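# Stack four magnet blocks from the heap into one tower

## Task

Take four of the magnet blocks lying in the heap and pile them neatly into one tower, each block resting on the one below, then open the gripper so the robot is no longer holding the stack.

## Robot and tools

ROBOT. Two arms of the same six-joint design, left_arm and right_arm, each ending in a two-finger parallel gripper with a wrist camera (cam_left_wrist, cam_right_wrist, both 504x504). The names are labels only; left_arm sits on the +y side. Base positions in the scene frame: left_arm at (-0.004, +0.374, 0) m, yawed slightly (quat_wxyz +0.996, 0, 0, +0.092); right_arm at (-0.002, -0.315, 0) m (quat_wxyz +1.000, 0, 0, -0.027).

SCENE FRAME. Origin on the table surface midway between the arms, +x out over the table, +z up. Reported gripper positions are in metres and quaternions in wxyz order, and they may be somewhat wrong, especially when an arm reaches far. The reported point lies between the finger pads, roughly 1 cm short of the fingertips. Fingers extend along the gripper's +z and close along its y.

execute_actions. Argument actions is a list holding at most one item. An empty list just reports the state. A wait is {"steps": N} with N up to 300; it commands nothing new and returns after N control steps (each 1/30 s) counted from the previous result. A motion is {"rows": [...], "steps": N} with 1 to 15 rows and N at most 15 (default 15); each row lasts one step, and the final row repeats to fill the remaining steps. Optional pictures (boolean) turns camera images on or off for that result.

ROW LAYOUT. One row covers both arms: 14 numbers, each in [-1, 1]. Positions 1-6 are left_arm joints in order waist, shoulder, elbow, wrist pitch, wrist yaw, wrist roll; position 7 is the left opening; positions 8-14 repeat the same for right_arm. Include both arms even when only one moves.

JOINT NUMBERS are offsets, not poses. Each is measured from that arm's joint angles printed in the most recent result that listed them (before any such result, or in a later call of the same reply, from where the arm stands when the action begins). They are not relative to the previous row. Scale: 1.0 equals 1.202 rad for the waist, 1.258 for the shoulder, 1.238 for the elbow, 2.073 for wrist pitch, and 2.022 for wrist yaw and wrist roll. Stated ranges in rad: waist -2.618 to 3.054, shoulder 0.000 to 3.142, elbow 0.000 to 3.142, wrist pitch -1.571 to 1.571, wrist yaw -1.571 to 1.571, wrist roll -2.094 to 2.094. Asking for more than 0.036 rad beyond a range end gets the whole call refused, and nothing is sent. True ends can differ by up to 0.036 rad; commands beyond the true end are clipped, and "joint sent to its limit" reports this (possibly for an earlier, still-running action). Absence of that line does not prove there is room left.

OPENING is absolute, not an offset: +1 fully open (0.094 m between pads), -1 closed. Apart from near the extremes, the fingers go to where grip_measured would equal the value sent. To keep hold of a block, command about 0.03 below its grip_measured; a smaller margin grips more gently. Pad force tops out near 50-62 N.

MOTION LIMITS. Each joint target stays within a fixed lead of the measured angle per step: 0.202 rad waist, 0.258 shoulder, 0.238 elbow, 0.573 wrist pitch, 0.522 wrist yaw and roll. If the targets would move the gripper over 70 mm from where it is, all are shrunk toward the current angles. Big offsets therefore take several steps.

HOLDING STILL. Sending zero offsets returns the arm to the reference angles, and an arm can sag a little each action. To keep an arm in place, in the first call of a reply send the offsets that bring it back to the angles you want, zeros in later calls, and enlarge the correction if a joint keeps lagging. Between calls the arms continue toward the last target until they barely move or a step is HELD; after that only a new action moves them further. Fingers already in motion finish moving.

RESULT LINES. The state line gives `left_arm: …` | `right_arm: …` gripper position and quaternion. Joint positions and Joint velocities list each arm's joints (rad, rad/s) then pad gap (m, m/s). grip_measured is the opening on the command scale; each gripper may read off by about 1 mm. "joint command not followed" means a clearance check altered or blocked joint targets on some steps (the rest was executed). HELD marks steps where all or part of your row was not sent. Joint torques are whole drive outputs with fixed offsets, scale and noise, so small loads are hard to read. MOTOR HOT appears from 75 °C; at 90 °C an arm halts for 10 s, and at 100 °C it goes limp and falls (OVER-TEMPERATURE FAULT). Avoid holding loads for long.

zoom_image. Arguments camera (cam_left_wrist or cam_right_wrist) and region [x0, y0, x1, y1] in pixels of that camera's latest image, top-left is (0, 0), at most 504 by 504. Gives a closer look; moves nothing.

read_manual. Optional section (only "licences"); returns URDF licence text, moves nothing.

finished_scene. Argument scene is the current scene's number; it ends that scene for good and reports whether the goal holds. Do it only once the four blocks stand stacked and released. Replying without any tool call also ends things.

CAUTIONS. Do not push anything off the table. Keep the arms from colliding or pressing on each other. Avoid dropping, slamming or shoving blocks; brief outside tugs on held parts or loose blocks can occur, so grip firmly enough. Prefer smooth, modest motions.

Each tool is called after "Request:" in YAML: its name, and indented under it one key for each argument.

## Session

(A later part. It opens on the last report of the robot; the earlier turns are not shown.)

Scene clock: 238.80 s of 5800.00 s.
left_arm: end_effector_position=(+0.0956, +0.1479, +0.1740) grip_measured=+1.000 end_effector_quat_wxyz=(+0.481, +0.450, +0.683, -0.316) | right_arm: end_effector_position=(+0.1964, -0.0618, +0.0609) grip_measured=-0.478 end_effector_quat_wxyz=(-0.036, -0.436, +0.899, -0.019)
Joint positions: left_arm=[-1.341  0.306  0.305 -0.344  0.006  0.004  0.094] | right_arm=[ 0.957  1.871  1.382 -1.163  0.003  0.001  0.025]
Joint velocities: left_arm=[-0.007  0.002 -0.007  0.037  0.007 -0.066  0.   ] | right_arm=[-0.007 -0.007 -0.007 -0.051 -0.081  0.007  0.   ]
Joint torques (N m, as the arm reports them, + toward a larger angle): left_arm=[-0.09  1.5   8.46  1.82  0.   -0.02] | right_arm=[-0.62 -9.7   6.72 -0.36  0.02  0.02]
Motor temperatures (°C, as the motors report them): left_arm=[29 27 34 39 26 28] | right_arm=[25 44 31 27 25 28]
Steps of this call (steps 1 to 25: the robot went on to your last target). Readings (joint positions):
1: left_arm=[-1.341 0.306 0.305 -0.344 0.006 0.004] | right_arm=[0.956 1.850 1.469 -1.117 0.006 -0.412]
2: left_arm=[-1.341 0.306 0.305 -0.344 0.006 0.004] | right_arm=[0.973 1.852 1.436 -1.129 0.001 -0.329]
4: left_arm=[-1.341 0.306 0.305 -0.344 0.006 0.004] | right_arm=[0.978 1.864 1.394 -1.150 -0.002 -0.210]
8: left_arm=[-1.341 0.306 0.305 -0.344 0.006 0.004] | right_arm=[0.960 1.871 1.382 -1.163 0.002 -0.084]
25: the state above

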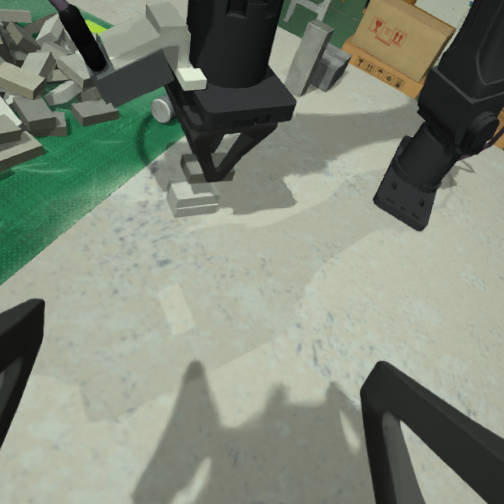

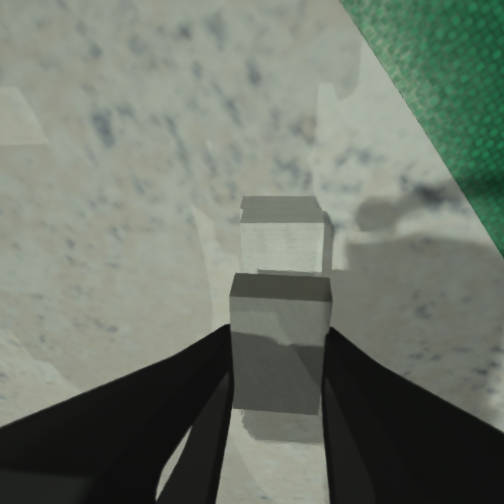

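Request:
execute_actions:
  actions:
    - {"rows":[[0,0,0,0,0,0,1,0,0,0,0.015,0,-0.016,-0.52],[0,0,0,0,0,0,1,0,0,0,0.027,0,-0.016,-0.52],[0,0,0,0,0,0,1,0,0.005,0,0.027,0,-0.016,-0.52],[0,0,0,0,0,0,1,0,0.01,0,0.027,0,-0.016,-0.52],[0,0,0,0,0,0,1,0,0.015,0,0.027,0,-0.016,-0.52],[0,0,0,0,0,0,1,0,0.02,0,0.027,0,-0.016,-0.52],[0,0,0,0,0,0,1,0,0.027,0,0.027,0,-0.016,-0.52]],"steps":15}
  pictures: false

Request:
execute_actions:
  actions:
    - {"steps":6}

Request:
zoom_image:
  camera: "cam_left_wrist"
  region: [140,120,260,240]

Request:
zoom_image:
  camera: "cam_right_wrist"
  region: [180,200,380,430]

Scene clock: 246.83 s of 5800.00 s.
left_arm: end_effector_position=(+0.0956, +0.1479, +0.1740) grip_measured=+1.000 end_effector_quat_wxyz=(+0.481, +0.450, +0.683, -0.316) | right_arm: end_effector_position=(+0.2009, -0.0560, +0.0498) grip_measured=-0.478 end_effector_quat_wxyz=(-0.034, -0.448, +0.893, -0.018)
Joint positions: left_arm=[-1.341  0.306  0.305 -0.344  0.006  0.004  0.094] | right_arm=[ 0.957  1.905  1.382 -1.125  0.003 -0.025  0.025]
Joint velocities: left_arm=[ 0.002 -0.007 -0.012 -0.066  0.022  0.066  0.   ] | right_arm=[ 0.007  0.012 -0.007 -0.007 -0.022  0.051 -0.001]
Joint torques (N m, as the arm reports them, + toward a larger angle): left_arm=[-0.05  1.33  8.45  1.84  0.03 -0.02] | right_arm=[-0.01 -8.77  6.37 -0.16 -0.02 -0.1 ]
Motor temperatures (°C, as the motors report them): left_arm=[29 27 34 40 26 28] | right_arm=[25 43 31 27 25 28]
Steps of this call (steps 1 to 30: the robot went on to your last target; steps 31 to 90: nothing new was sent; then 4.53 s passed at rest; steps 91 to 105: all 15 steps of this action). Readings (joint positions):
91: left_arm=[-1.341 0.306 0.305 -0.344 0.006 0.004] | right_arm=[0.957 1.871 1.382 -1.162 0.003 -0.002]
92: left_arm=[-1.341 0.306 0.305 -0.344 0.006 0.004] | right_arm=[0.957 1.871 1.382 -1.158 0.003 -0.007]
94: left_arm=[-1.341 0.306 0.305 -0.344 0.006 0.004] | right_arm=[0.957 1.871 1.382 -1.145 0.003 -0.014]
98: left_arm=[-1.341 0.306 0.305 -0.344 0.006 0.004] | right_arm=[0.957 1.886 1.382 -1.131 0.003 -0.021]
105: the state above

Scene clock: 247.03 s of 5800.00 s.
left_arm: end_effector_position=(+0.0956, +0.1479, +0.1740) grip_measured=+1.000 end_effector_quat_wxyz=(+0.481, +0.450, +0.683, -0.316) | right_arm: end_effector_position=(+0.2011, -0.0558, +0.0498) grip_measured=-0.478 end_effector_quat_wxyz=(-0.034, -0.448, +0.893, -0.018)
Joint positions: left_arm=[-1.341  0.306  0.305 -0.344  0.006  0.004  0.094] | right_arm=[ 0.957  1.905  1.382 -1.124  0.003 -0.026  0.025]
Joint velocities: left_arm=[ 0.002 -0.012 -0.002 -0.081 -0.007 -0.037  0.   ] | right_arm=[ 0.012 -0.002  0.002  0.007  0.095 -0.007  0.   ]
Joint torques (N m, as the arm reports them, + toward a larger angle): left_arm=[-0.02  1.5   8.54  1.85 -0.03 -0.02] | right_arm=[-0.02 -8.56  6.62 -0.17 -0.01 -0.09]
Motor temperatures (°C, as the motors report them): left_arm=[29 27 34 40 26 28] | right_arm=[25 43 31 27 25 28]
Steps of this call (steps 1 to 6: the robot went on to your last target). Readings (joint positions):
1: left_arm=[-1.341 0.306 0.305 -0.344 0.006 0.004] | right_arm=[0.957 1.905 1.382 -1.125 0.003 -0.025]
2: left_arm=[-1.341 0.306 0.305 -0.344 0.006 0.004] | right_arm=[0.957 1.905 1.382 -1.124 0.003 -0.025]
4: left_arm=[-1.341 0.306 0.305 -0.344 0.006 0.004] | right_arm=[0.957 1.905 1.382 -1.124 0.003 -0.026]
6: the state above

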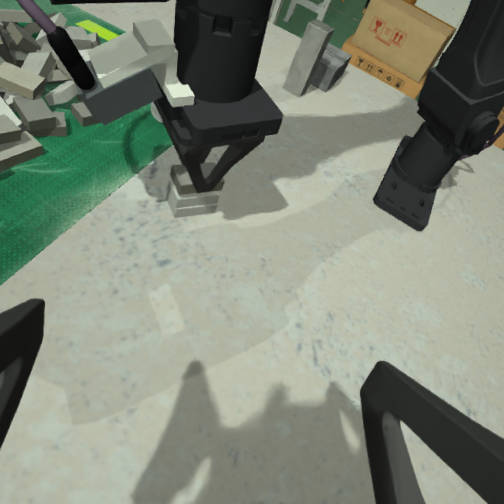

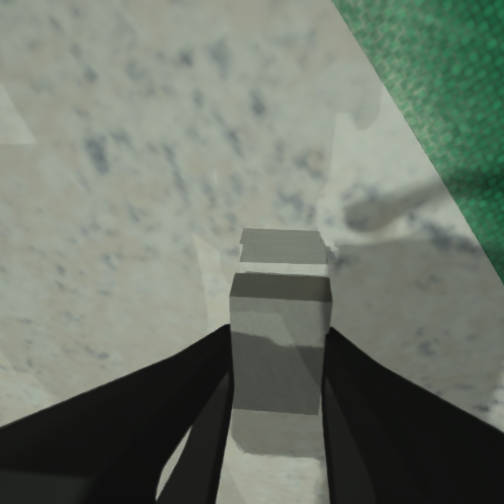

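Region (140, 120, 260, 240) of cam_left_wrist's 504x504 image, scaled by 4.200, with more detail than that image has.

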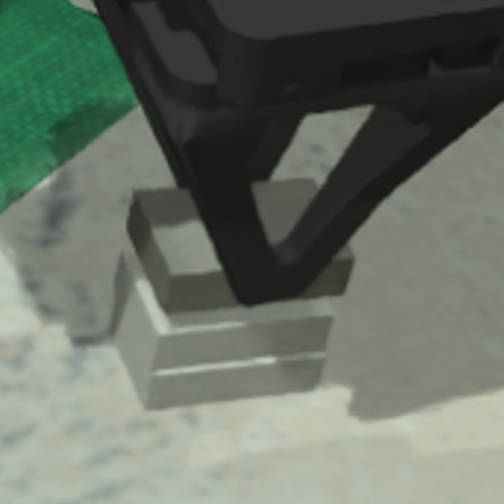

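Region (180, 200, 380, 430) of cam_right_wrist's 504x504 image, scaled by 2.191, with more detail than that image has; it fills the left 438 columns of this view, and the rest is white.

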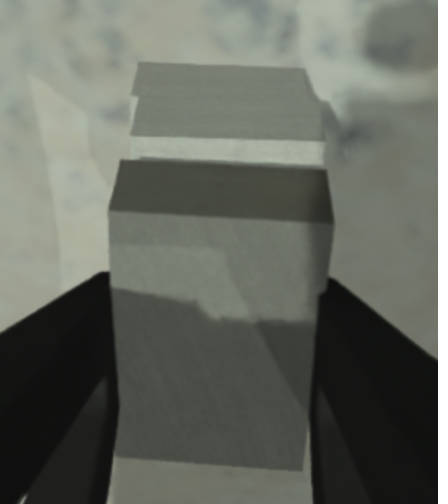

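Request:
execute_actions:
  actions:
    - {"rows":[[0,0,0,0,0,0,1,0,0,0,0.013,0,0,-0.52],[0,0,0,0,0,0,1,0,0,0,0.013,0,0,-0.52],[0,0,0,0,0,0,1,0,0.005,0,0.013,0,0,-0.52],[0,0,0,0,0,0,1,0,0.01,0,0.013,0,0,-0.52],[0,0,0,0,0,0,1,0,0.014,0,0.013,0,0,-0.52],[0,0,0,0,0,0,1,0,0.018,0,0.013,0,0,-0.52]],"steps":15}

Request:
zoom_image:
  camera: "cam_left_wrist"
  region: [140,120,260,240]

Request:
zoom_image:
  camera: "cam_right_wrist"
  region: [180,200,380,430]

Scene clock: 251.87 s of 5800.00 s.
left_arm: end_effector_position=(+0.0956, +0.1479, +0.1740) grip_measured=+1.000 end_effector_quat_wxyz=(+0.481, +0.450, +0.683, -0.316) | right_arm: end_effector_position=(+0.2017, -0.0550, +0.0435) grip_measured=-0.478 end_effector_quat_wxyz=(-0.038, -0.448, +0.893, -0.020)
Joint positions: left_arm=[-1.341  0.306  0.305 -0.344  0.006  0.004  0.094] | right_arm=[ 0.957  1.925  1.382 -1.114  0.003 -0.026  0.025]
Joint velocities: left_arm=[-0.017  0.012 -0.002 -0.007  0.022 -0.007  0.   ] | right_arm=[-0.002 -0.012 -0.002  0.007  0.081  0.022  0.001]
Joint torques (N m, as the arm reports them, + toward a larger angle): left_arm=[-0.01  1.44  8.52  1.83 -0.02  0.03] | right_arm=[-0.03 -8.8   6.62 -0.19 -0.01 -0.01]
Motor temperatures (°C, as the motors report them): left_arm=[29 27 34 40 26 28] | right_arm=[25 42 31 27 25 28]
Steps of this call (steps 1 to 15: the robot went on to your last target; steps 16 to 90: nothing new was sent; then 1.33 s passed at rest; steps 91 to 105: all 15 steps of this action). Readings (joint positions):
91: left_arm=[-1.341 0.306 0.305 -0.344 0.006 0.004] | right_arm=[0.957 1.905 1.382 -1.123 0.003 -0.026]
92: left_arm=[-1.341 0.306 0.305 -0.344 0.006 0.004] | right_arm=[0.957 1.905 1.382 -1.121 0.003 -0.026]
94: left_arm=[-1.341 0.306 0.305 -0.344 0.006 0.004] | right_arm=[0.957 1.905 1.382 -1.118 0.003 -0.026]
98: left_arm=[-1.341 0.306 0.305 -0.344 0.006 0.004] | right_arm=[0.957 1.916 1.382 -1.115 0.003 -0.026]
105: the state above

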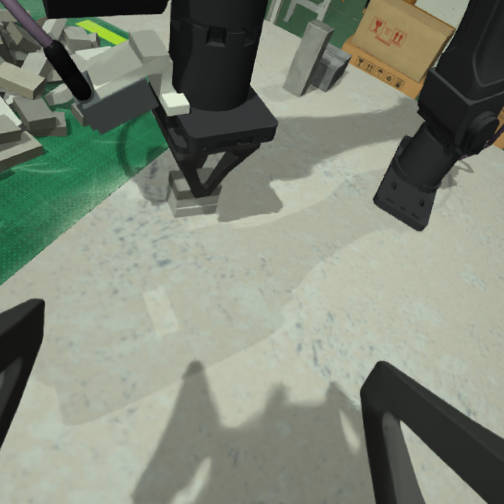

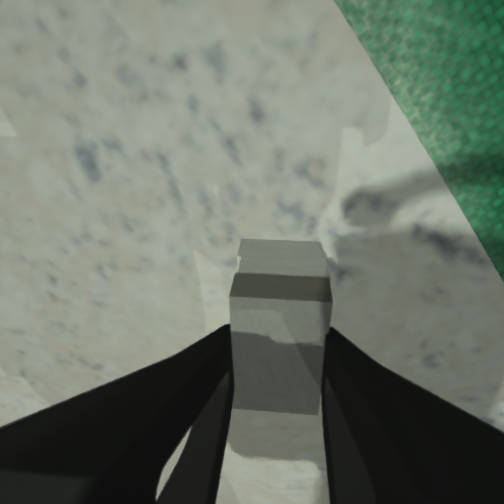

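Region (140, 120, 260, 240) of cam_left_wrist's 504x504 image, scaled by 4.200, with more detail than that image has.

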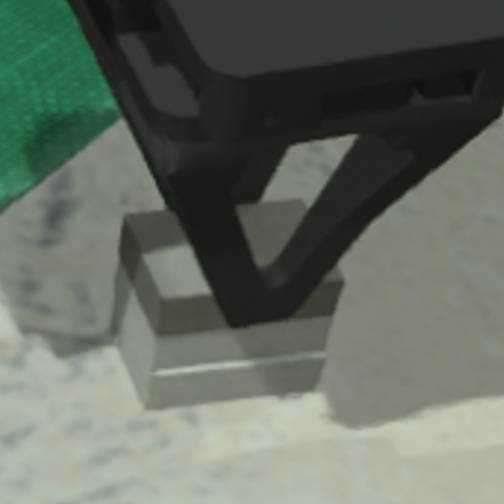

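Region (180, 200, 380, 430) of cam_right_wrist's 504x504 image, scaled by 2.191, with more detail than that image has; it fills the left 438 columns of this view, and the rest is white.

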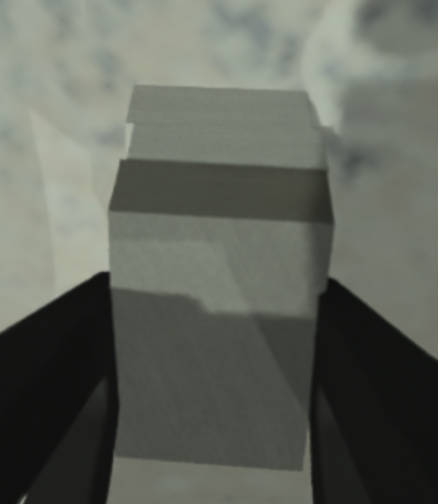

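Request:
execute_actions:
  actions:
    - {"rows":[[0,0,0,0,0,0,1,0,0,0,0,0,0,-0.45],[0,0,0,0,0,0,1,0,0,0,0,0,0,-0.35],[0,0,0,0,0,0,1,0,0,0.02,0,0,0,-0.25],[0,0,0,0,0,0,1,0,0,0.04,-0.01,0,0,-0.2],[0,0,0,0,0,0,1,0,0,0.065,-0.02,0,0,-0.2],[0,0,0,0,0,0,1,0,0,0.09,-0.03,0,0,-0.2],[0,0,0,0,0,0,1,0,0,0.12,-0.04,0,0,-0.2],[0,0,0,0,0,0,1,0,0,0.16,-0.04,0,0,-0.2],[0,0,0,0,0,0,1,-0.02,0.02,0.2,-0.03,0,0.02,-0.2],[0,0,0,0,0,0,1,-0.06,0.04,0.24,-0.02,0,0.04,-0.2],[0,0,0,0,0,0,1,-0.11,0.065,0.28,-0.01,0,0.06,-0.2],[0,0,0,0,0,0,1,-0.16,0.09,0.32,0.01,0,0.08,-0.2],[0,0,0,0,0,0,1,-0.21,0.115,0.35,0.025,0,0.1,-0.2],[0,0,0,0,0,0,1,-0.25,0.14,0.38,0.038,0,0.116,-0.2],[0,0,0,0,0,0,1,-0.285,0.155,0.397,0.038,0,0.116,-0.2]],"steps":15}
  pictures: false

Request:
execute_actions:
  actions:
    - {"steps":22}

Scene clock: 257.27 s of 5800.00 s.
left_arm: end_effector_position=(+0.0956, +0.1479, +0.1740) grip_measured=+1.000 end_effector_quat_wxyz=(+0.481, +0.450, +0.683, -0.316) | right_arm: end_effector_position=(+0.3198, -0.0171, +0.1083) grip_measured=-0.202 end_effector_quat_wxyz=(+0.091, -0.320, +0.942, +0.046)
Joint positions: left_arm=[-1.341  0.306  0.305 -0.344  0.006  0.004  0.094] | right_arm=[ 0.792  2.027  1.771 -1.11  -0.012  0.085  0.037]
Joint velocities: left_arm=[ 0.007 -0.007  0.002 -0.037  0.022 -0.11   0.   ] | right_arm=[-1.219  0.589  0.891  0.462  0.007  0.491 -0.   ]
Joint torques (N m, as the arm reports them, + toward a larger angle): left_arm=[ 0.    1.46  8.47  1.86  0.03 -0.02] | right_arm=[-1.97 -8.4   7.87 -0.02  0.05  0.03]
Motor temperatures (°C, as the motors report them): left_arm=[29 27 34 40 26 28] | right_arm=[25 42 31 27 25 28]
Steps of this call (steps 1 to 15: the robot went on to your last target; steps 16 to 90: nothing new was sent; then 1.90 s passed at rest; steps 91 to 105: all 15 steps of this action). Readings (joint positions):
91: left_arm=[-1.341 0.306 0.305 -0.344 0.006 0.004] | right_arm=[0.957 1.925 1.382 -1.114 0.003 -0.026]
92: left_arm=[-1.341 0.306 0.305 -0.344 0.006 0.004] | right_arm=[0.957 1.925 1.382 -1.114 0.003 -0.026]
94: left_arm=[-1.341 0.306 0.305 -0.344 0.006 0.004] | right_arm=[0.957 1.925 1.383 -1.115 0.003 -0.026]
98: left_arm=[-1.341 0.306 0.305 -0.344 0.006 0.004] | right_arm=[0.957 1.932 1.462 -1.163 0.003 -0.026]
105: the state above

Scene clock: 258.00 s of 5800.00 s.
left_arm: end_effector_position=(+0.0956, +0.1479, +0.1740) grip_measured=+1.000 end_effector_quat_wxyz=(+0.481, +0.450, +0.683, -0.316) | right_arm: end_effector_position=(+0.3952, -0.0641, +0.0898) grip_measured=-0.202 end_effector_quat_wxyz=(+0.112, -0.178, +0.977, +0.042)
Joint positions: left_arm=[-1.341  0.306  0.305 -0.344  0.006  0.004  0.094] | right_arm=[ 0.616  2.128  1.842 -1.046  0.005  0.202  0.037]
Joint velocities: left_arm=[ 0.017 -0.022  0.012  0.007 -0.022  0.037  0.   ] | right_arm=[-0.012 -0.012  0.012  0.037 -0.037  0.037  0.001]
Joint torques (N m, as the arm reports them, + toward a larger angle): left_arm=[-0.08  1.42  8.52  1.81  0.01  0.02] | right_arm=[ -0.1  -11.97  10.2    0.34  -0.03   0.07]
Motor temperatures (°C, as the motors report them): left_arm=[29 27 34 40 26 28] | right_arm=[26 42 31 27 25 28]
Steps of this call (steps 1 to 22: the robot went on to your last target). Readings (joint positions):
1: left_arm=[-1.341 0.306 0.305 -0.344 0.006 0.004] | right_arm=[0.747 2.049 1.799 -1.094 -0.012 0.103]
2: left_arm=[-1.341 0.306 0.305 -0.344 0.006 0.004] | right_arm=[0.702 2.070 1.821 -1.079 -0.011 0.122]
4: left_arm=[-1.341 0.306 0.305 -0.344 0.006 0.004] | right_arm=[0.624 2.103 1.841 -1.051 -0.002 0.152]
8: left_arm=[-1.341 0.306 0.305 -0.344 0.006 0.004] | right_arm=[0.569 2.127 1.842 -1.046 0.014 0.185]
22: the state above

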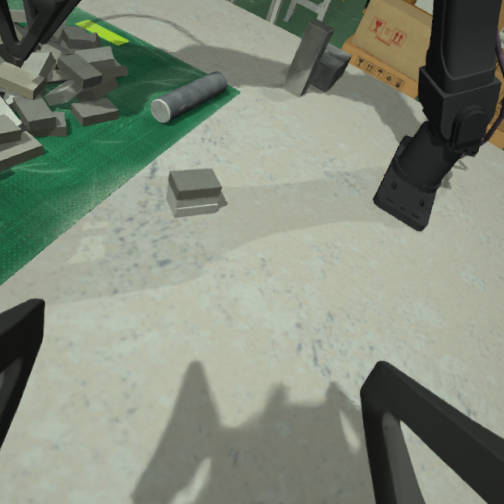

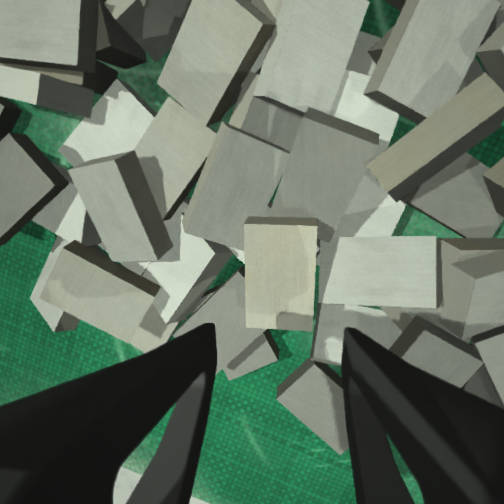

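Request:
execute_actions:
  actions:
    - {"rows":[[0,0,0,0,0,0,1,0.012,0,0,0.01,-0.007,0,-0.23],[0,0,0,0,0,0,1,0.012,0.004,-0.012,0.018,-0.007,0,-0.23],[0,0,0,0,0,0,1,0.012,0.008,-0.018,0.026,-0.007,0,-0.23],[0,0,0,0,0,0,1,0.012,0.012,-0.024,0.034,-0.007,0,-0.23],[0,0,0,0,0,0,1,0.012,0.016,-0.03,0.042,-0.007,0,-0.23],[0,0,0,0,0,0,1,0.012,0.02,-0.036,0.05,-0.007,0,-0.23],[0,0,0,0,0,0,1,0.012,0.024,-0.042,0.056,-0.007,0,-0.23],[0,0,0,0,0,0,1,0.012,0.028,-0.048,0.06,-0.007,0,-0.23],[0,0,0,0,0,0,1,0.012,0.032,-0.054,0.064,-0.007,0,-0.23],[0,0,0,0,0,0,1,0.012,0.036,-0.059,0.064,-0.007,0,-0.23],[0,0,0,0,0,0,1,0.012,0.04,-0.064,0.064,-0.007,0,-0.23],[0,0,0,0,0,0,1,0.012,0.044,-0.064,0.064,-0.007,0,-0.23]],"steps":15}
  pictures: false

Request:
execute_actions:
  actions:
    - {"steps":8}

Scene clock: 265.07 s of 5800.00 s.
left_arm: end_effector_position=(+0.0956, +0.1479, +0.1740) grip_measured=+1.000 end_effector_quat_wxyz=(+0.481, +0.450, +0.683, -0.316) | right_arm: end_effector_position=(+0.3974, -0.0579, +0.0513) grip_measured=-0.228 end_effector_quat_wxyz=(+0.102, -0.180, +0.977, +0.045)
Joint positions: left_arm=[-1.341  0.306  0.305 -0.344  0.006  0.004  0.094] | right_arm=[ 0.62   2.183  1.778 -0.943 -0.006  0.203  0.036]
Joint velocities: left_arm=[-0.002  0.002  0.007  0.007  0.037  0.007  0.   ] | right_arm=[ 0.007  0.12  -0.1    0.022 -0.022  0.007 -0.001]
Joint torques (N m, as the arm reports them, + toward a larger angle): left_arm=[0.03 1.48 8.55 1.81 0.   0.  ] | right_arm=[  0.86 -12.42   6.62   0.41  -0.04  -0.03]
Motor temperatures (°C, as the motors report them): left_arm=[29 27 34 40 26 28] | right_arm=[25 43 32 27 25 28]
Steps of this call (steps 1 to 15: the robot went on to your last target; steps 16 to 90: nothing new was sent; then 3.57 s passed at rest; steps 91 to 105: all 15 steps of this action). Readings (joint positions):
91: left_arm=[-1.341 0.306 0.305 -0.344 0.006 0.004] | right_arm=[0.616 2.128 1.842 -1.045 0.003 0.203]
92: left_arm=[-1.341 0.306 0.305 -0.344 0.006 0.004] | right_arm=[0.616 2.128 1.842 -1.044 0.001 0.203]
94: left_arm=[-1.341 0.306 0.305 -0.344 0.006 0.004] | right_arm=[0.617 2.128 1.842 -1.032 -0.001 0.203]
98: left_arm=[-1.341 0.306 0.305 -0.344 0.006 0.004] | right_arm=[0.619 2.136 1.822 -0.981 -0.004 0.203]
105: the state above

Scene clock: 265.33 s of 5800.00 s.
left_arm: end_effector_position=(+0.0956, +0.1479, +0.1740) grip_measured=+1.000 end_effector_quat_wxyz=(+0.481, +0.450, +0.683, -0.316) | right_arm: end_effector_position=(+0.3978, -0.0574, +0.0484) grip_measured=-0.228 end_effector_quat_wxyz=(+0.102, -0.180, +0.977, +0.045)
Joint positions: left_arm=[-1.341  0.306  0.305 -0.344  0.006  0.004  0.094] | right_arm=[ 0.62   2.187  1.775 -0.935 -0.007  0.203  0.036]
Joint velocities: left_arm=[-0.022 -0.012 -0.012 -0.051 -0.022 -0.022  0.   ] | right_arm=[-0.012 -0.007 -0.007 -0.022  0.022 -0.007 -0.001]
Joint torques (N m, as the arm reports them, + toward a larger angle): left_arm=[-0.08  1.38  8.37  1.84  0.   -0.01] | right_arm=[  0.89 -12.11   6.45   0.36  -0.06  -0.03]
Motor temperatures (°C, as the motors report them): left_arm=[29 27 34 40 26 28] | right_arm=[25 43 32 27 25 28]
Steps of this call (steps 1 to 8: the robot went on to your last target). Readings (joint positions):
1: left_arm=[-1.341 0.306 0.305 -0.344 0.006 0.004] | right_arm=[0.620 2.186 1.776 -0.942 -0.007 0.203]
2: left_arm=[-1.341 0.306 0.305 -0.344 0.006 0.004] | right_arm=[0.620 2.187 1.775 -0.942 -0.007 0.203]
4: left_arm=[-1.341 0.306 0.305 -0.344 0.006 0.004] | right_arm=[0.620 2.187 1.775 -0.940 -0.007 0.203]
8: the state above

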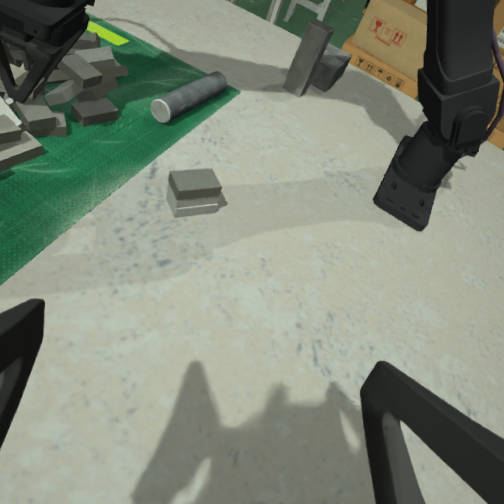

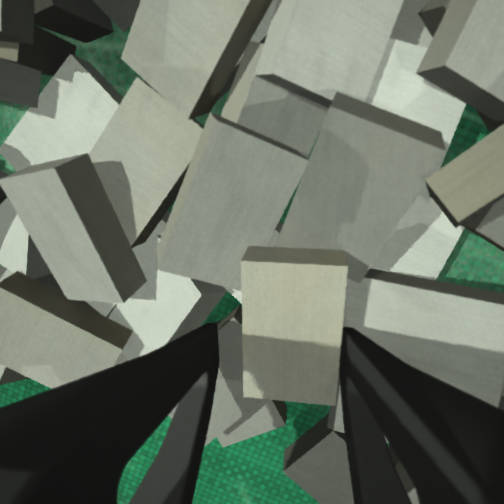

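Request:
execute_actions:
  actions:
    - {"rows":[[0,0,0,0,0,0,1,0,-0.005,0,0.018,0,0,-0.23],[0,0,0,0,0,0,1,0,-0.005,0,0.018,0,0,-0.23],[0,0,0,0,0,0,1,-0.005,-0.005,0,0.018,0,0,-0.25],[0,0,0,0,0,0,1,-0.01,-0.005,0,0.018,0,0,-0.28],[0,0,0,0,0,0,1,-0.013,-0.005,0,0.018,0,0,-0.31],[0,0,0,0,0,0,1,-0.013,-0.005,0,0.018,0,0,-0.34],[0,0,0,0,0,0,1,-0.013,-0.005,0,0.018,0,0,-0.37],[0,0,0,0,0,0,1,-0.013,-0.005,0,0.018,0,0,-0.4],[0,0,0,0,0,0,1,-0.013,-0.005,0,0.018,0,0,-0.43],[0,0,0,0,0,0,1,-0.013,-0.005,0,0.018,0,0,-0.46],[0,0,0,0,0,0,1,-0.013,-0.005,0,0.018,0,0,-0.49],[0,0,0,0,0,0,1,-0.013,-0.005,0,0.018,0,0,-0.52]],"steps":15}

Scene clock: 271.10 s of 5800.00 s.
left_arm: end_effector_position=(+0.0956, +0.1479, +0.1740) grip_measured=+1.000 end_effector_quat_wxyz=(+0.481, +0.450, +0.683, -0.316) | right_arm: end_effector_position=(+0.4024, -0.0585, +0.0492) grip_measured=-0.473 end_effector_quat_wxyz=(+0.108, -0.177, +0.977, +0.047)
Joint positions: left_arm=[-1.341  0.306  0.305 -0.344  0.006  0.004  0.094] | right_arm=[ 0.613  2.187  1.775 -0.922 -0.007  0.203  0.025]
Joint velocities: left_arm=[-0.012 -0.012 -0.007  0.007 -0.037  0.007  0.   ] | right_arm=[ 0.002 -0.002 -0.022 -0.022 -0.007  0.066 -0.001]
Joint torques (N m, as the arm reports them, + toward a larger angle): left_arm=[-0.15  1.54  8.51  1.82 -0.02 -0.01] | right_arm=[ -0.76 -12.31   7.38   0.41  -0.01  -0.02]
Motor temperatures (°C, as the motors report them): left_arm=[29 27 34 40 26 28] | right_arm=[25 43 31 27 25 28]
Steps of this call (steps 1 to 30: the robot went on to your last target; steps 31 to 90: nothing new was sent; then 2.27 s passed at rest; steps 91 to 105: all 15 steps of this action). Readings (joint positions):
91: left_arm=[-1.341 0.306 0.305 -0.344 0.006 0.004] | right_arm=[0.620 2.187 1.775 -0.930 -0.007 0.203]
92: left_arm=[-1.341 0.306 0.305 -0.344 0.006 0.004] | right_arm=[0.620 2.187 1.775 -0.928 -0.007 0.203]
94: left_arm=[-1.341 0.306 0.305 -0.344 0.006 0.004] | right_arm=[0.620 2.187 1.775 -0.924 -0.007 0.203]
98: left_arm=[-1.341 0.306 0.305 -0.344 0.006 0.004] | right_arm=[0.616 2.187 1.775 -0.922 -0.007 0.203]
105: the state above

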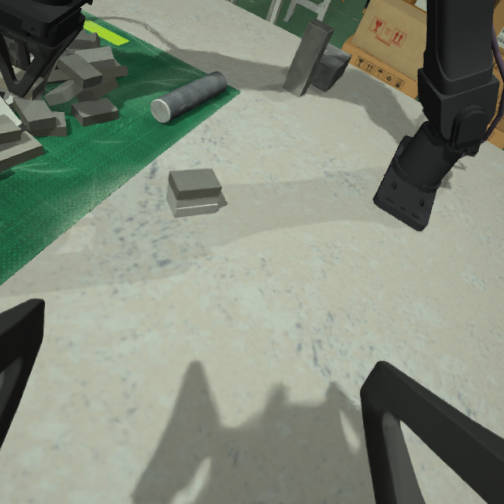

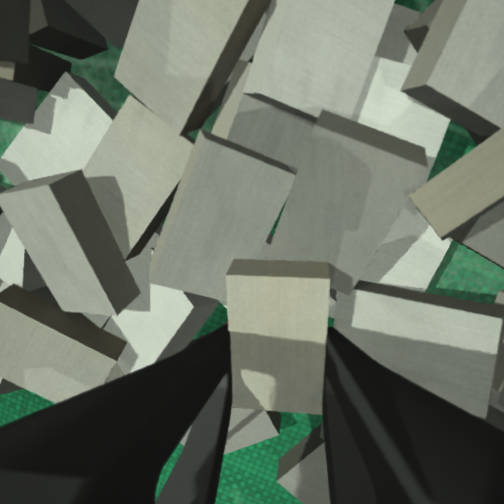

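Request:
execute_actions:
  actions:
    - {"rows":[[0,0,0,0,0,0,1,0,-0.025,0,-0.005,0,0,-0.52],[0,0,0,0,0,0,1,0,-0.035,0,-0.01,0,0,-0.52],[0,0,0,0,0,0,1,0,-0.05,-0.01,-0.02,0,0,-0.52],[0,0,0,0,0,0,1,0.005,-0.07,-0.02,-0.03,0,0,-0.52],[0,0,0,0,0,0,1,0.015,-0.1,-0.035,-0.04,0,0,-0.52],[0,0,0,0,0,0,1,0.035,-0.13,-0.055,-0.05,0,-0.02,-0.52],[0,0,0,0,0,0,1,0.065,-0.165,-0.085,-0.06,0,-0.04,-0.52],[0,0,0,0,0,0,1,0.1,-0.2,-0.12,-0.06,0,-0.06,-0.52],[0,0,0,0,0,0,1,0.135,-0.235,-0.16,-0.06,0,-0.08,-0.52],[0,0,0,0,0,0,1,0.17,-0.27,-0.2,-0.06,0.008,-0.1,-0.52],[0,0,0,0,0,0,1,0.2,-0.295,-0.24,-0.06,0.008,-0.113,-0.52],[0,0,0,0,0,0,1,0.23,-0.315,-0.28,-0.06,0.008,-0.113,-0.52],[0,0,0,0,0,0,1,0.255,-0.33,-0.32,-0.06,0.008,-0.113,-0.52],[0,0,0,0,0,0,1,0.27,-0.342,-0.36,-0.06,0.008,-0.113,-0.52],[0,0,0,0,0,0,1,0.282,-0.35,-0.4,-0.06,0.008,-0.113,-0.52]],"steps":15}
  pictures: false

Request:
execute_actions:
  actions:
    - {"steps":25}

Request:
zoom_image:
  camera: "cam_left_wrist"
  region: [140,110,260,230]

Request:
zoom_image:
  camera: "cam_right_wrist"
  region: [180,170,380,430]

Scene clock: 278.13 s of 5800.00 s.
left_arm: end_effector_position=(+0.0956, +0.1479, +0.1740) grip_measured=+1.000 end_effector_quat_wxyz=(+0.481, +0.450, +0.683, -0.316) | right_arm: end_effector_position=(+0.2377, -0.0271, +0.1061) grip_measured=-0.473 end_effector_quat_wxyz=(+0.099, -0.407, +0.907, +0.046)
Joint positions: left_arm=[-1.341  0.306  0.305 -0.344  0.006  0.004  0.094] | right_arm=[ 0.928  1.764  1.409 -0.997  0.003  0.029  0.025]
Joint velocities: left_arm=[-0.007 -0.007 -0.007  0.022  0.022  0.022  0.   ] | right_arm=[ 1.199 -0.657 -1.404 -0.022 -0.125 -0.403 -0.001]
Joint torques (N m, as the arm reports them, + toward a larger angle): left_arm=[-0.09  1.37  8.44  1.82  0.03  0.01] | right_arm=[-4.04 -6.15  3.86 -0.26  0.21 -0.03]
Motor temperatures (°C, as the motors report them): left_arm=[29 27 34 41 26 28] | right_arm=[26 44 31 28 25 28]
Steps of this call (steps 1 to 15: the robot went on to your last target; steps 16 to 90: nothing new was sent; then 3.53 s passed at rest; steps 91 to 105: all 15 steps of this action). Readings (joint positions):
91: left_arm=[-1.341 0.306 0.305 -0.344 0.006 0.004] | right_arm=[0.613 2.187 1.775 -0.922 -0.007 0.203]
92: left_arm=[-1.341 0.306 0.305 -0.344 0.006 0.004] | right_arm=[0.613 2.186 1.775 -0.922 -0.007 0.203]
94: left_arm=[-1.341 0.306 0.305 -0.344 0.006 0.004] | right_arm=[0.613 2.173 1.771 -0.933 -0.007 0.203]
98: left_arm=[-1.341 0.306 0.305 -0.344 0.006 0.004] | right_arm=[0.638 2.054 1.691 -0.972 -0.000 0.168]
105: the state above

Scene clock: 278.97 s of 5800.00 s.
left_arm: end_effector_position=(+0.0956, +0.1479, +0.1740) grip_measured=+1.000 end_effector_quat_wxyz=(+0.481, +0.450, +0.683, -0.316) | right_arm: end_effector_position=(+0.1975, -0.0600, +0.0695) grip_measured=-0.473 end_effector_quat_wxyz=(+0.018, -0.445, +0.895, +0.008)
Joint positions: left_arm=[-1.341  0.306  0.305 -0.344  0.006  0.004  0.094] | right_arm=[ 0.957  1.759  1.278 -1.05   0.002 -0.02   0.025]
Joint velocities: left_arm=[ 0.017 -0.002  0.002 -0.037 -0.022 -0.037  0.   ] | right_arm=[-0.002 -0.002 -0.012  0.066 -0.022 -0.095  0.001]
Joint torques (N m, as the arm reports them, + toward a larger angle): left_arm=[ 0.    1.41  8.54  1.81 -0.02 -0.01] | right_arm=[-0.42 -8.62  7.42 -0.08  0.05 -0.04]
Motor temperatures (°C, as the motors report them): left_arm=[29 27 34 41 26 28] | right_arm=[26 44 31 28 25 28]
Steps of this call (steps 1 to 25: the robot went on to your last target). Readings (joint positions):
1: left_arm=[-1.341 0.306 0.305 -0.344 0.006 0.004] | right_arm=[0.961 1.749 1.366 -1.005 -0.005 0.018]
2: left_arm=[-1.341 0.306 0.305 -0.344 0.006 0.004] | right_arm=[0.982 1.747 1.334 -1.018 -0.011 0.009]
4: left_arm=[-1.341 0.306 0.305 -0.344 0.006 0.004] | right_arm=[0.986 1.754 1.292 -1.038 -0.013 -0.002]
8: left_arm=[-1.341 0.306 0.305 -0.344 0.006 0.004] | right_arm=[0.961 1.759 1.278 -1.050 -0.003 -0.012]
25: the state above

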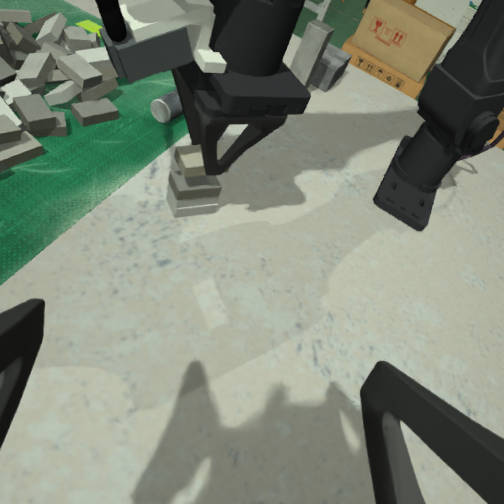

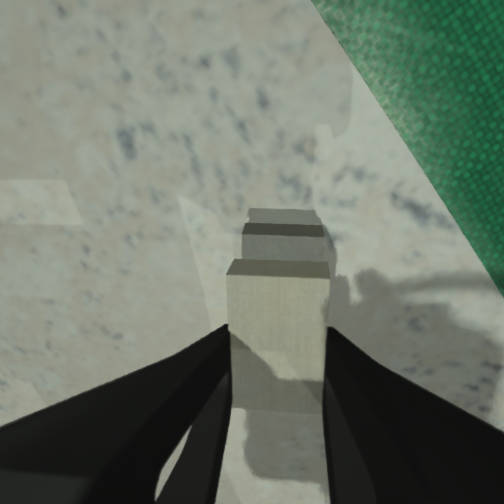

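Region (140, 110, 260, 230) of cam_left_wrist's 504x504 image, scaled by 4.200, with more detail than that image has.

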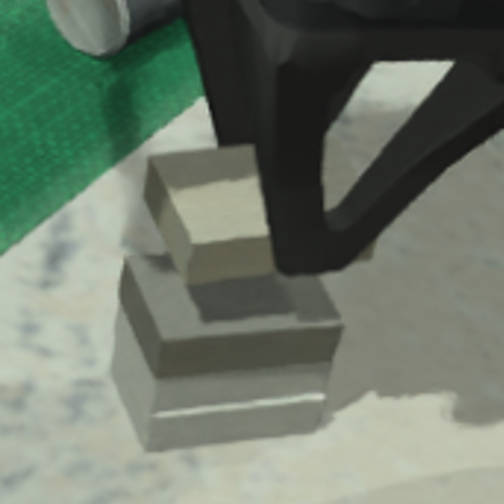

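Region (180, 170, 380, 430) of cam_right_wrist's 504x504 image, scaled by 1.938, with more detail than that image has; it fills the left 388 columns of this view, and the rest is white.

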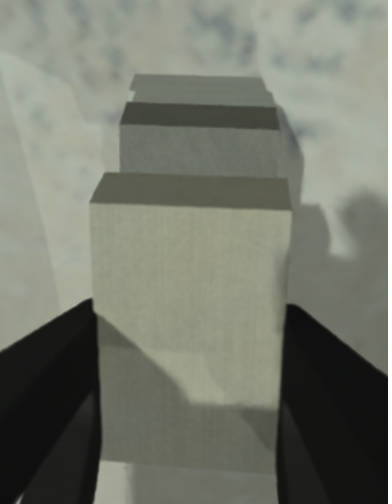

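Request:
execute_actions:
  actions:
    - {"rows":[[0,0,0,0,0,0,1,0,0,0,0.015,0,0,-0.52],[0,0,0,0,0,0,1,0,0.005,-0.01,0.027,0,0,-0.52],[0,0,0,0,0,0,1,0,0.01,-0.02,0.027,0,0,-0.52],[0,0,0,0,0,0,1,0,0.014,-0.029,0.027,0,0,-0.52]],"steps":15}
  pictures: false

Request:
execute_actions:
  actions:
    - {"steps":5}

Request:
zoom_image:
  camera: "cam_left_wrist"
  region: [140,110,260,230]

Request:
zoom_image:
  camera: "cam_right_wrist"
  region: [180,170,380,430]

Scene clock: 284.07 s of 5800.00 s.
left_arm: end_effector_position=(+0.0956, +0.1479, +0.1740) grip_measured=+1.000 end_effector_quat_wxyz=(+0.481, +0.450, +0.683, -0.316) | right_arm: end_effector_position=(+0.1983, -0.0591, +0.0600) grip_measured=-0.473 end_effector_quat_wxyz=(+0.018, -0.446, +0.895, +0.007)
Joint positions: left_arm=[-1.341  0.306  0.305 -0.344  0.006  0.004  0.094] | right_arm=[ 0.957  1.774  1.257 -1.015  0.002 -0.02   0.025]
Joint velocities: left_arm=[ 0.002 -0.002 -0.017  0.081  0.007 -0.022  0.   ] | right_arm=[-0.002 -0.017 -0.002 -0.007  0.022 -0.051 -0.001]
Joint torques (N m, as the arm reports them, + toward a larger angle): left_arm=[-0.02  1.37  8.47  1.86  0.01  0.  ] | right_arm=[ 0.   -7.58  5.4   0.06 -0.02 -0.01]
Motor temperatures (°C, as the motors report them): left_arm=[29 27 34 41 26 28] | right_arm=[26 43 31 27 25 28]
Steps of this call (steps 1 to 15: the robot went on to your last target; steps 16 to 90: nothing new was sent; then 1.60 s passed at rest; steps 91 to 105: all 15 steps of this action). Readings (joint positions):
91: left_arm=[-1.341 0.306 0.305 -0.344 0.006 0.004] | right_arm=[0.957 1.759 1.278 -1.049 0.002 -0.020]
92: left_arm=[-1.341 0.306 0.305 -0.344 0.006 0.004] | right_arm=[0.957 1.759 1.278 -1.045 0.002 -0.020]
94: left_arm=[-1.341 0.306 0.305 -0.344 0.006 0.004] | right_arm=[0.957 1.761 1.278 -1.033 0.002 -0.020]
98: left_arm=[-1.341 0.306 0.305 -0.344 0.006 0.004] | right_arm=[0.957 1.769 1.264 -1.018 0.002 -0.020]
105: the state above

Scene clock: 284.23 s of 5800.00 s.
left_arm: end_effector_position=(+0.0956, +0.1479, +0.1740) grip_measured=+1.000 end_effector_quat_wxyz=(+0.481, +0.450, +0.683, -0.316) | right_arm: end_effector_position=(+0.1985, -0.0588, +0.0600) grip_measured=-0.473 end_effector_quat_wxyz=(+0.018, -0.446, +0.895, +0.008)
Joint positions: left_arm=[-1.341  0.306  0.305 -0.344  0.006  0.004  0.094] | right_arm=[ 0.957  1.774  1.257 -1.014  0.002 -0.02   0.025]
Joint velocities: left_arm=[ 0.017 -0.002 -0.012 -0.022  0.066  0.007  0.   ] | right_arm=[-0.012 -0.002 -0.007 -0.007 -0.095  0.051  0.   ]
Joint torques (N m, as the arm reports them, + toward a larger angle): left_arm=[-0.01  1.34  8.47  1.83  0.02  0.  ] | right_arm=[-0.03 -7.52  5.57  0.08 -0.01 -0.01]
Motor temperatures (°C, as the motors report them): left_arm=[29 27 34 41 26 28] | right_arm=[26 43 31 27 25 28]
Steps of this call (steps 1 to 5: the robot went on to your last target). Readings (joint positions):
1: left_arm=[-1.341 0.306 0.305 -0.344 0.006 0.004] | right_arm=[0.957 1.774 1.257 -1.015 0.002 -0.020]
2: left_arm=[-1.341 0.306 0.305 -0.344 0.006 0.004] | right_arm=[0.957 1.774 1.257 -1.015 0.002 -0.020]
4: left_arm=[-1.341 0.306 0.305 -0.344 0.006 0.004] | right_arm=[0.957 1.774 1.257 -1.014 0.002 -0.020]
5: the state above

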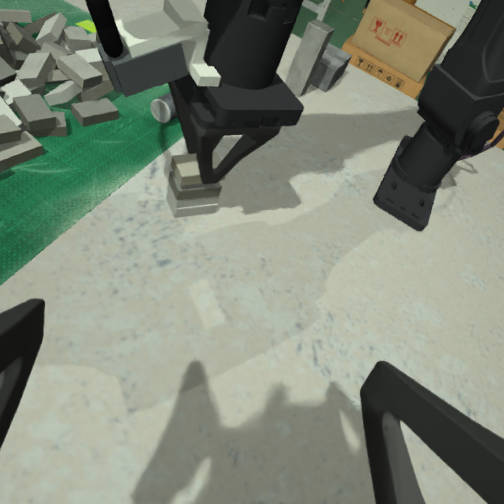

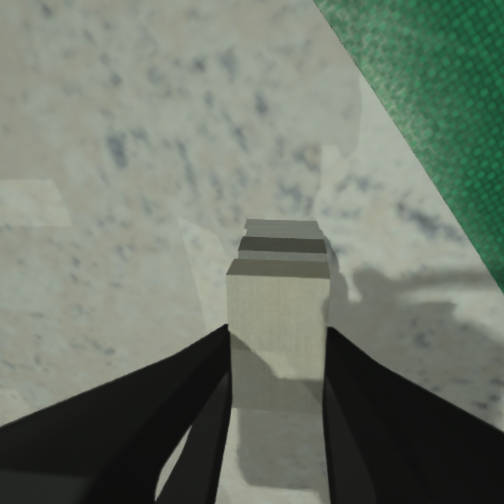

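Region (140, 110, 260, 230) of cam_left_wrist's 504x504 image, scaled by 4.200, with more detail than that image has.

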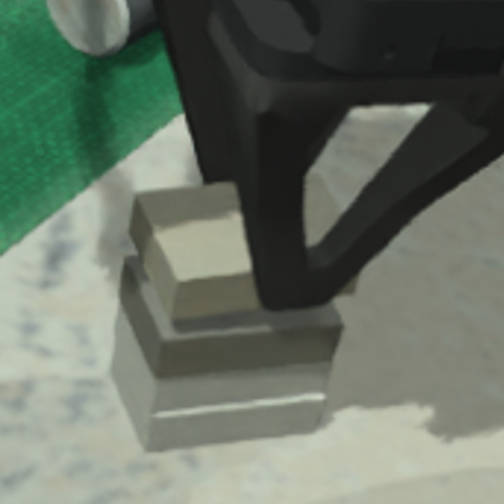

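Region (180, 170, 380, 430) of cam_right_wrist's 504x504 image, scaled by 1.938, with more detail than that image has; it fills the left 388 columns of this view, and the rest is white.

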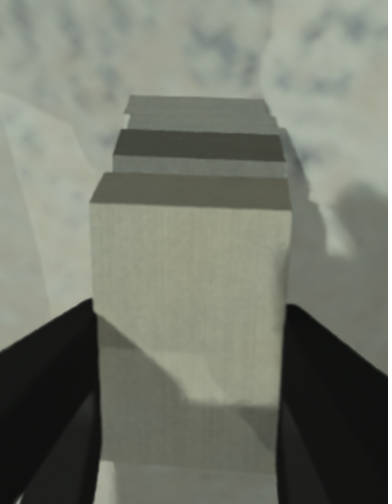

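Request:
execute_actions:
  actions:
    - {"rows":[[0,0,0,0,0,0,1,0,0,0,0.011,0,0,-0.52],[0,0,0,0,0,0,1,0,0.005,0,0.011,0,0,-0.52],[0,0,0,0,0,0,1,0,0.01,0,0.011,0,0,-0.52],[0,0,0,0,0,0,1,0,0.014,0,0.011,0,0,-0.52],[0,0,0,0,0,0,1,0,0.018,0,0.011,0,0,-0.52],[0,0,0,0,0,0,1,0,0.021,0,0.011,0,0,-0.52]],"steps":15}

Request:
zoom_image:
  camera: "cam_left_wrist"
  region: [140,110,260,230]

Request:
zoom_image:
  camera: "cam_right_wrist"
  region: [180,170,380,430]

Scene clock: 287.77 s of 5800.00 s.
left_arm: end_effector_position=(+0.0956, +0.1479, +0.1740) grip_measured=+1.000 end_effector_quat_wxyz=(+0.481, +0.450, +0.683, -0.316) | right_arm: end_effector_position=(+0.1983, -0.0589, +0.0536) grip_measured=-0.473 end_effector_quat_wxyz=(+0.011, -0.446, +0.895, +0.004)
Joint positions: left_arm=[-1.341  0.306  0.305 -0.344  0.006  0.004  0.094] | right_arm=[ 0.957  1.795  1.257 -1.01   0.002 -0.02   0.025]
Joint velocities: left_arm=[ 0.012  0.002 -0.007 -0.037  0.007 -0.051  0.   ] | right_arm=[-0.007  0.002  0.002  0.007 -0.022 -0.066  0.001]
Joint torques (N m, as the arm reports them, + toward a larger angle): left_arm=[-0.16  1.34  8.51  1.84 -0.01  0.02] | right_arm=[-0.25 -7.45  6.72  0.03 -0.02 -0.02]
Motor temperatures (°C, as the motors report them): left_arm=[29 27 34 41 26 28] | right_arm=[25 42 31 27 25 28]
Steps of this call (steps 1 to 15: the robot went on to your last target; steps 16 to 90: nothing new was sent; then 0.03 s passed at rest; steps 91 to 105: all 15 steps of this action). Readings (joint positions):
91: left_arm=[-1.341 0.306 0.305 -0.344 0.006 0.004] | right_arm=[0.957 1.774 1.257 -1.013 0.002 -0.020]
92: left_arm=[-1.341 0.306 0.305 -0.344 0.006 0.004] | right_arm=[0.957 1.774 1.257 -1.013 0.002 -0.020]
94: left_arm=[-1.341 0.306 0.305 -0.344 0.006 0.004] | right_arm=[0.957 1.775 1.257 -1.012 0.002 -0.020]
98: left_arm=[-1.341 0.306 0.305 -0.344 0.006 0.004] | right_arm=[0.957 1.791 1.257 -1.010 0.002 -0.020]
105: the state above

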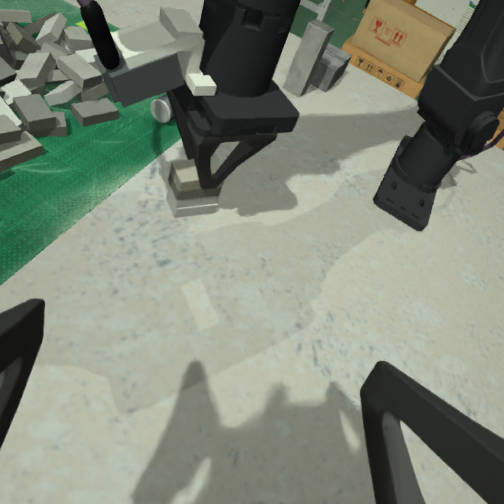

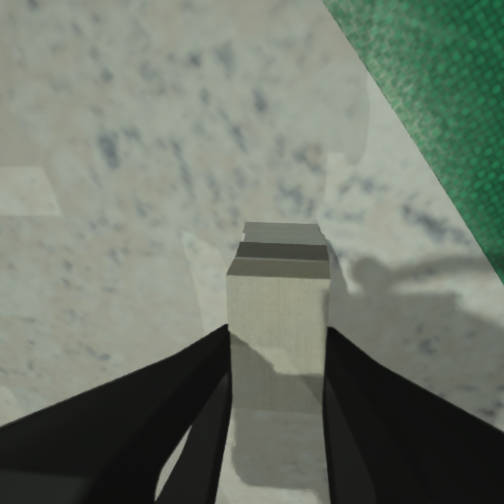

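Region (140, 110, 260, 230) of cam_left_wrist's 504x504 image, scaled by 4.200, with more detail than that image has.

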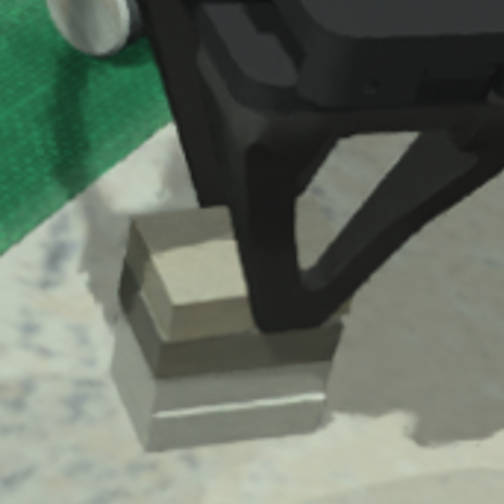

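Region (180, 170, 380, 430) of cam_right_wrist's 504x504 image, scaled by 1.938, with more detail than that image has; it fills the left 388 columns of this view, and the rest is white.

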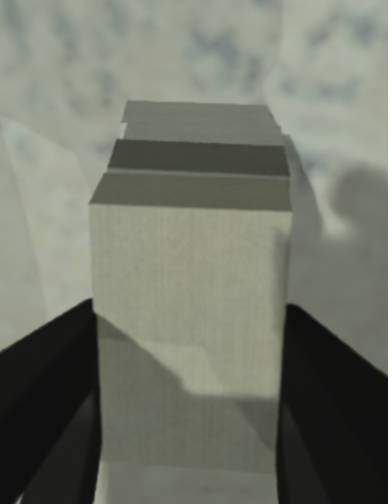

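Request:
execute_actions:
  actions:
    - {"rows":[[0,0,0,0,0,0,1,0,0,0,0,0,0,-0.45],[0,0,0,0,0,0,1,0,0,0,0,0,0,-0.38],[0,0,0,0,0,0,1,0,0,0,0,0,0,-0.3],[0,0,0,0,0,0,1,0,0,0,0.01,0,0,-0.3],[0,0,0,0,0,0,1,0,0.005,-0.012,0.02,0,0,-0.3],[0,0,0,0,0,0,1,0,0.01,-0.02,0.03,0,0,-0.3],[0,0,0,0,0,0,1,0,0.015,-0.028,0.04,0,0,-0.3],[0,0,0,0,0,0,1,0,0.02,-0.036,0.048,0,0,-0.3],[0,0,0,0,0,0,1,0,0.025,-0.044,0.055,0,0,-0.3],[0,0,0,0,0,0,1,0,0.03,-0.052,0.06,0,0,-0.3],[0,0,0,0,0,0,1,0,0.034,-0.058,0.06,0,0,-0.3],[0,0,0,0,0,0,1,0,0.037,-0.062,0.06,0,0,-0.3]],"steps":15}
  pictures: false

Request:
execute_actions:
  actions:
    - {"steps":8}

Scene clock: 294.00 s of 5800.00 s.
left_arm: end_effector_position=(+0.0956, +0.1479, +0.1740) grip_measured=+1.000 end_effector_quat_wxyz=(+0.481, +0.450, +0.683, -0.316) | right_arm: end_effector_position=(+0.1981, -0.0592, +0.0268) grip_measured=-0.302 end_effector_quat_wxyz=(+0.006, -0.446, +0.895, +0.002)
Joint positions: left_arm=[-1.341  0.306  0.305 -0.344  0.006  0.004  0.094] | right_arm=[ 0.957  1.838  1.199 -0.919  0.002 -0.02   0.033]
Joint velocities: left_arm=[ 0.002 -0.027 -0.017  0.022 -0.066 -0.007  0.   ] | right_arm=[-0.002  0.11  -0.12  -0.022  0.022 -0.007  0.   ]
Joint torques (N m, as the arm reports them, + toward a larger angle): left_arm=[0.05 1.47 8.53 1.84 0.   0.03] | right_arm=[-0.02 -8.26  5.64  0.09 -0.01 -0.01]
Motor temperatures (°C, as the motors report them): left_arm=[29 27 34 41 26 28] | right_arm=[25 41 31 27 25 28]
Steps of this call (steps 1 to 15: the robot went on to your last target; steps 16 to 90: nothing new was sent; then 2.73 s passed at rest; steps 91 to 105: all 15 steps of this action). Readings (joint positions):
91: left_arm=[-1.341 0.306 0.305 -0.344 0.006 0.004] | right_arm=[0.957 1.795 1.257 -1.010 0.002 -0.020]
92: left_arm=[-1.341 0.306 0.305 -0.344 0.006 0.004] | right_arm=[0.957 1.795 1.257 -1.010 0.002 -0.020]
94: left_arm=[-1.341 0.306 0.305 -0.344 0.006 0.004] | right_arm=[0.957 1.795 1.257 -1.010 0.002 -0.020]
98: left_arm=[-1.341 0.306 0.305 -0.344 0.006 0.004] | right_arm=[0.957 1.797 1.252 -0.978 0.002 -0.020]
105: the state above

Scene clock: 294.27 s of 5800.00 s.
left_arm: end_effector_position=(+0.0956, +0.1479, +0.1740) grip_measured=+1.000 end_effector_quat_wxyz=(+0.481, +0.450, +0.683, -0.316) | right_arm: end_effector_position=(+0.1986, -0.0585, +0.0246) grip_measured=-0.302 end_effector_quat_wxyz=(+0.008, -0.446, +0.895, +0.003)
Joint positions: left_arm=[-1.341  0.306  0.305 -0.344  0.006  0.004  0.094] | right_arm=[ 0.957  1.842  1.194 -0.907  0.002 -0.02   0.033]
Joint velocities: left_arm=[ 0.002 -0.012 -0.002  0.022 -0.022 -0.11   0.   ] | right_arm=[ 0.012  0.012  0.002 -0.007  0.066 -0.007 -0.001]
Joint torques (N m, as the arm reports them, + toward a larger angle): left_arm=[-0.11  1.46  8.45  1.84  0.   -0.01] | right_arm=[-0.01 -8.15  5.31  0.03 -0.01 -0.02]
Motor temperatures (°C, as the motors report them): left_arm=[29 27 34 41 26 28] | right_arm=[25 41 31 27 25 28]
Steps of this call (steps 1 to 8: the robot went on to your last target). Readings (joint positions):
1: left_arm=[-1.341 0.306 0.305 -0.344 0.006 0.004] | right_arm=[0.957 1.841 1.196 -0.918 0.002 -0.020]
2: left_arm=[-1.341 0.306 0.305 -0.344 0.006 0.004] | right_arm=[0.957 1.842 1.194 -0.917 0.002 -0.020]
4: left_arm=[-1.341 0.306 0.305 -0.344 0.006 0.004] | right_arm=[0.957 1.842 1.194 -0.914 0.002 -0.020]
8: the state above

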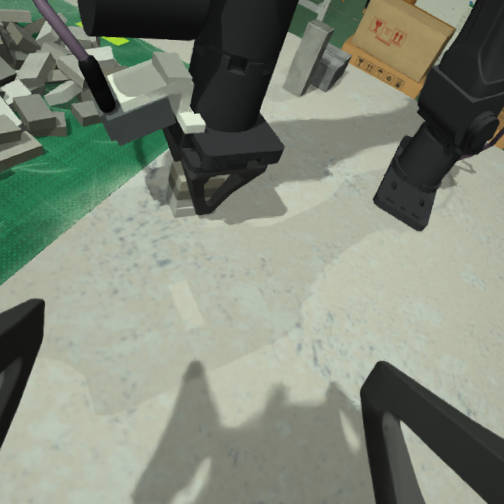

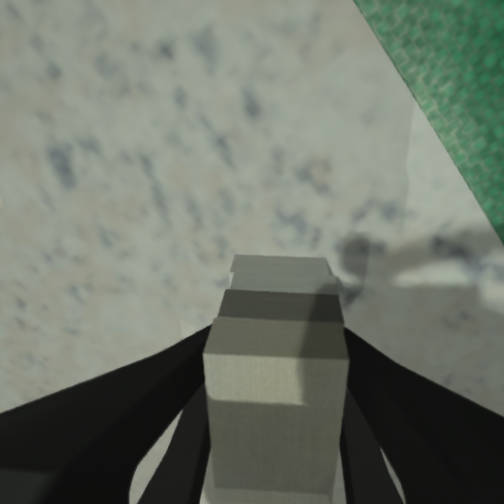

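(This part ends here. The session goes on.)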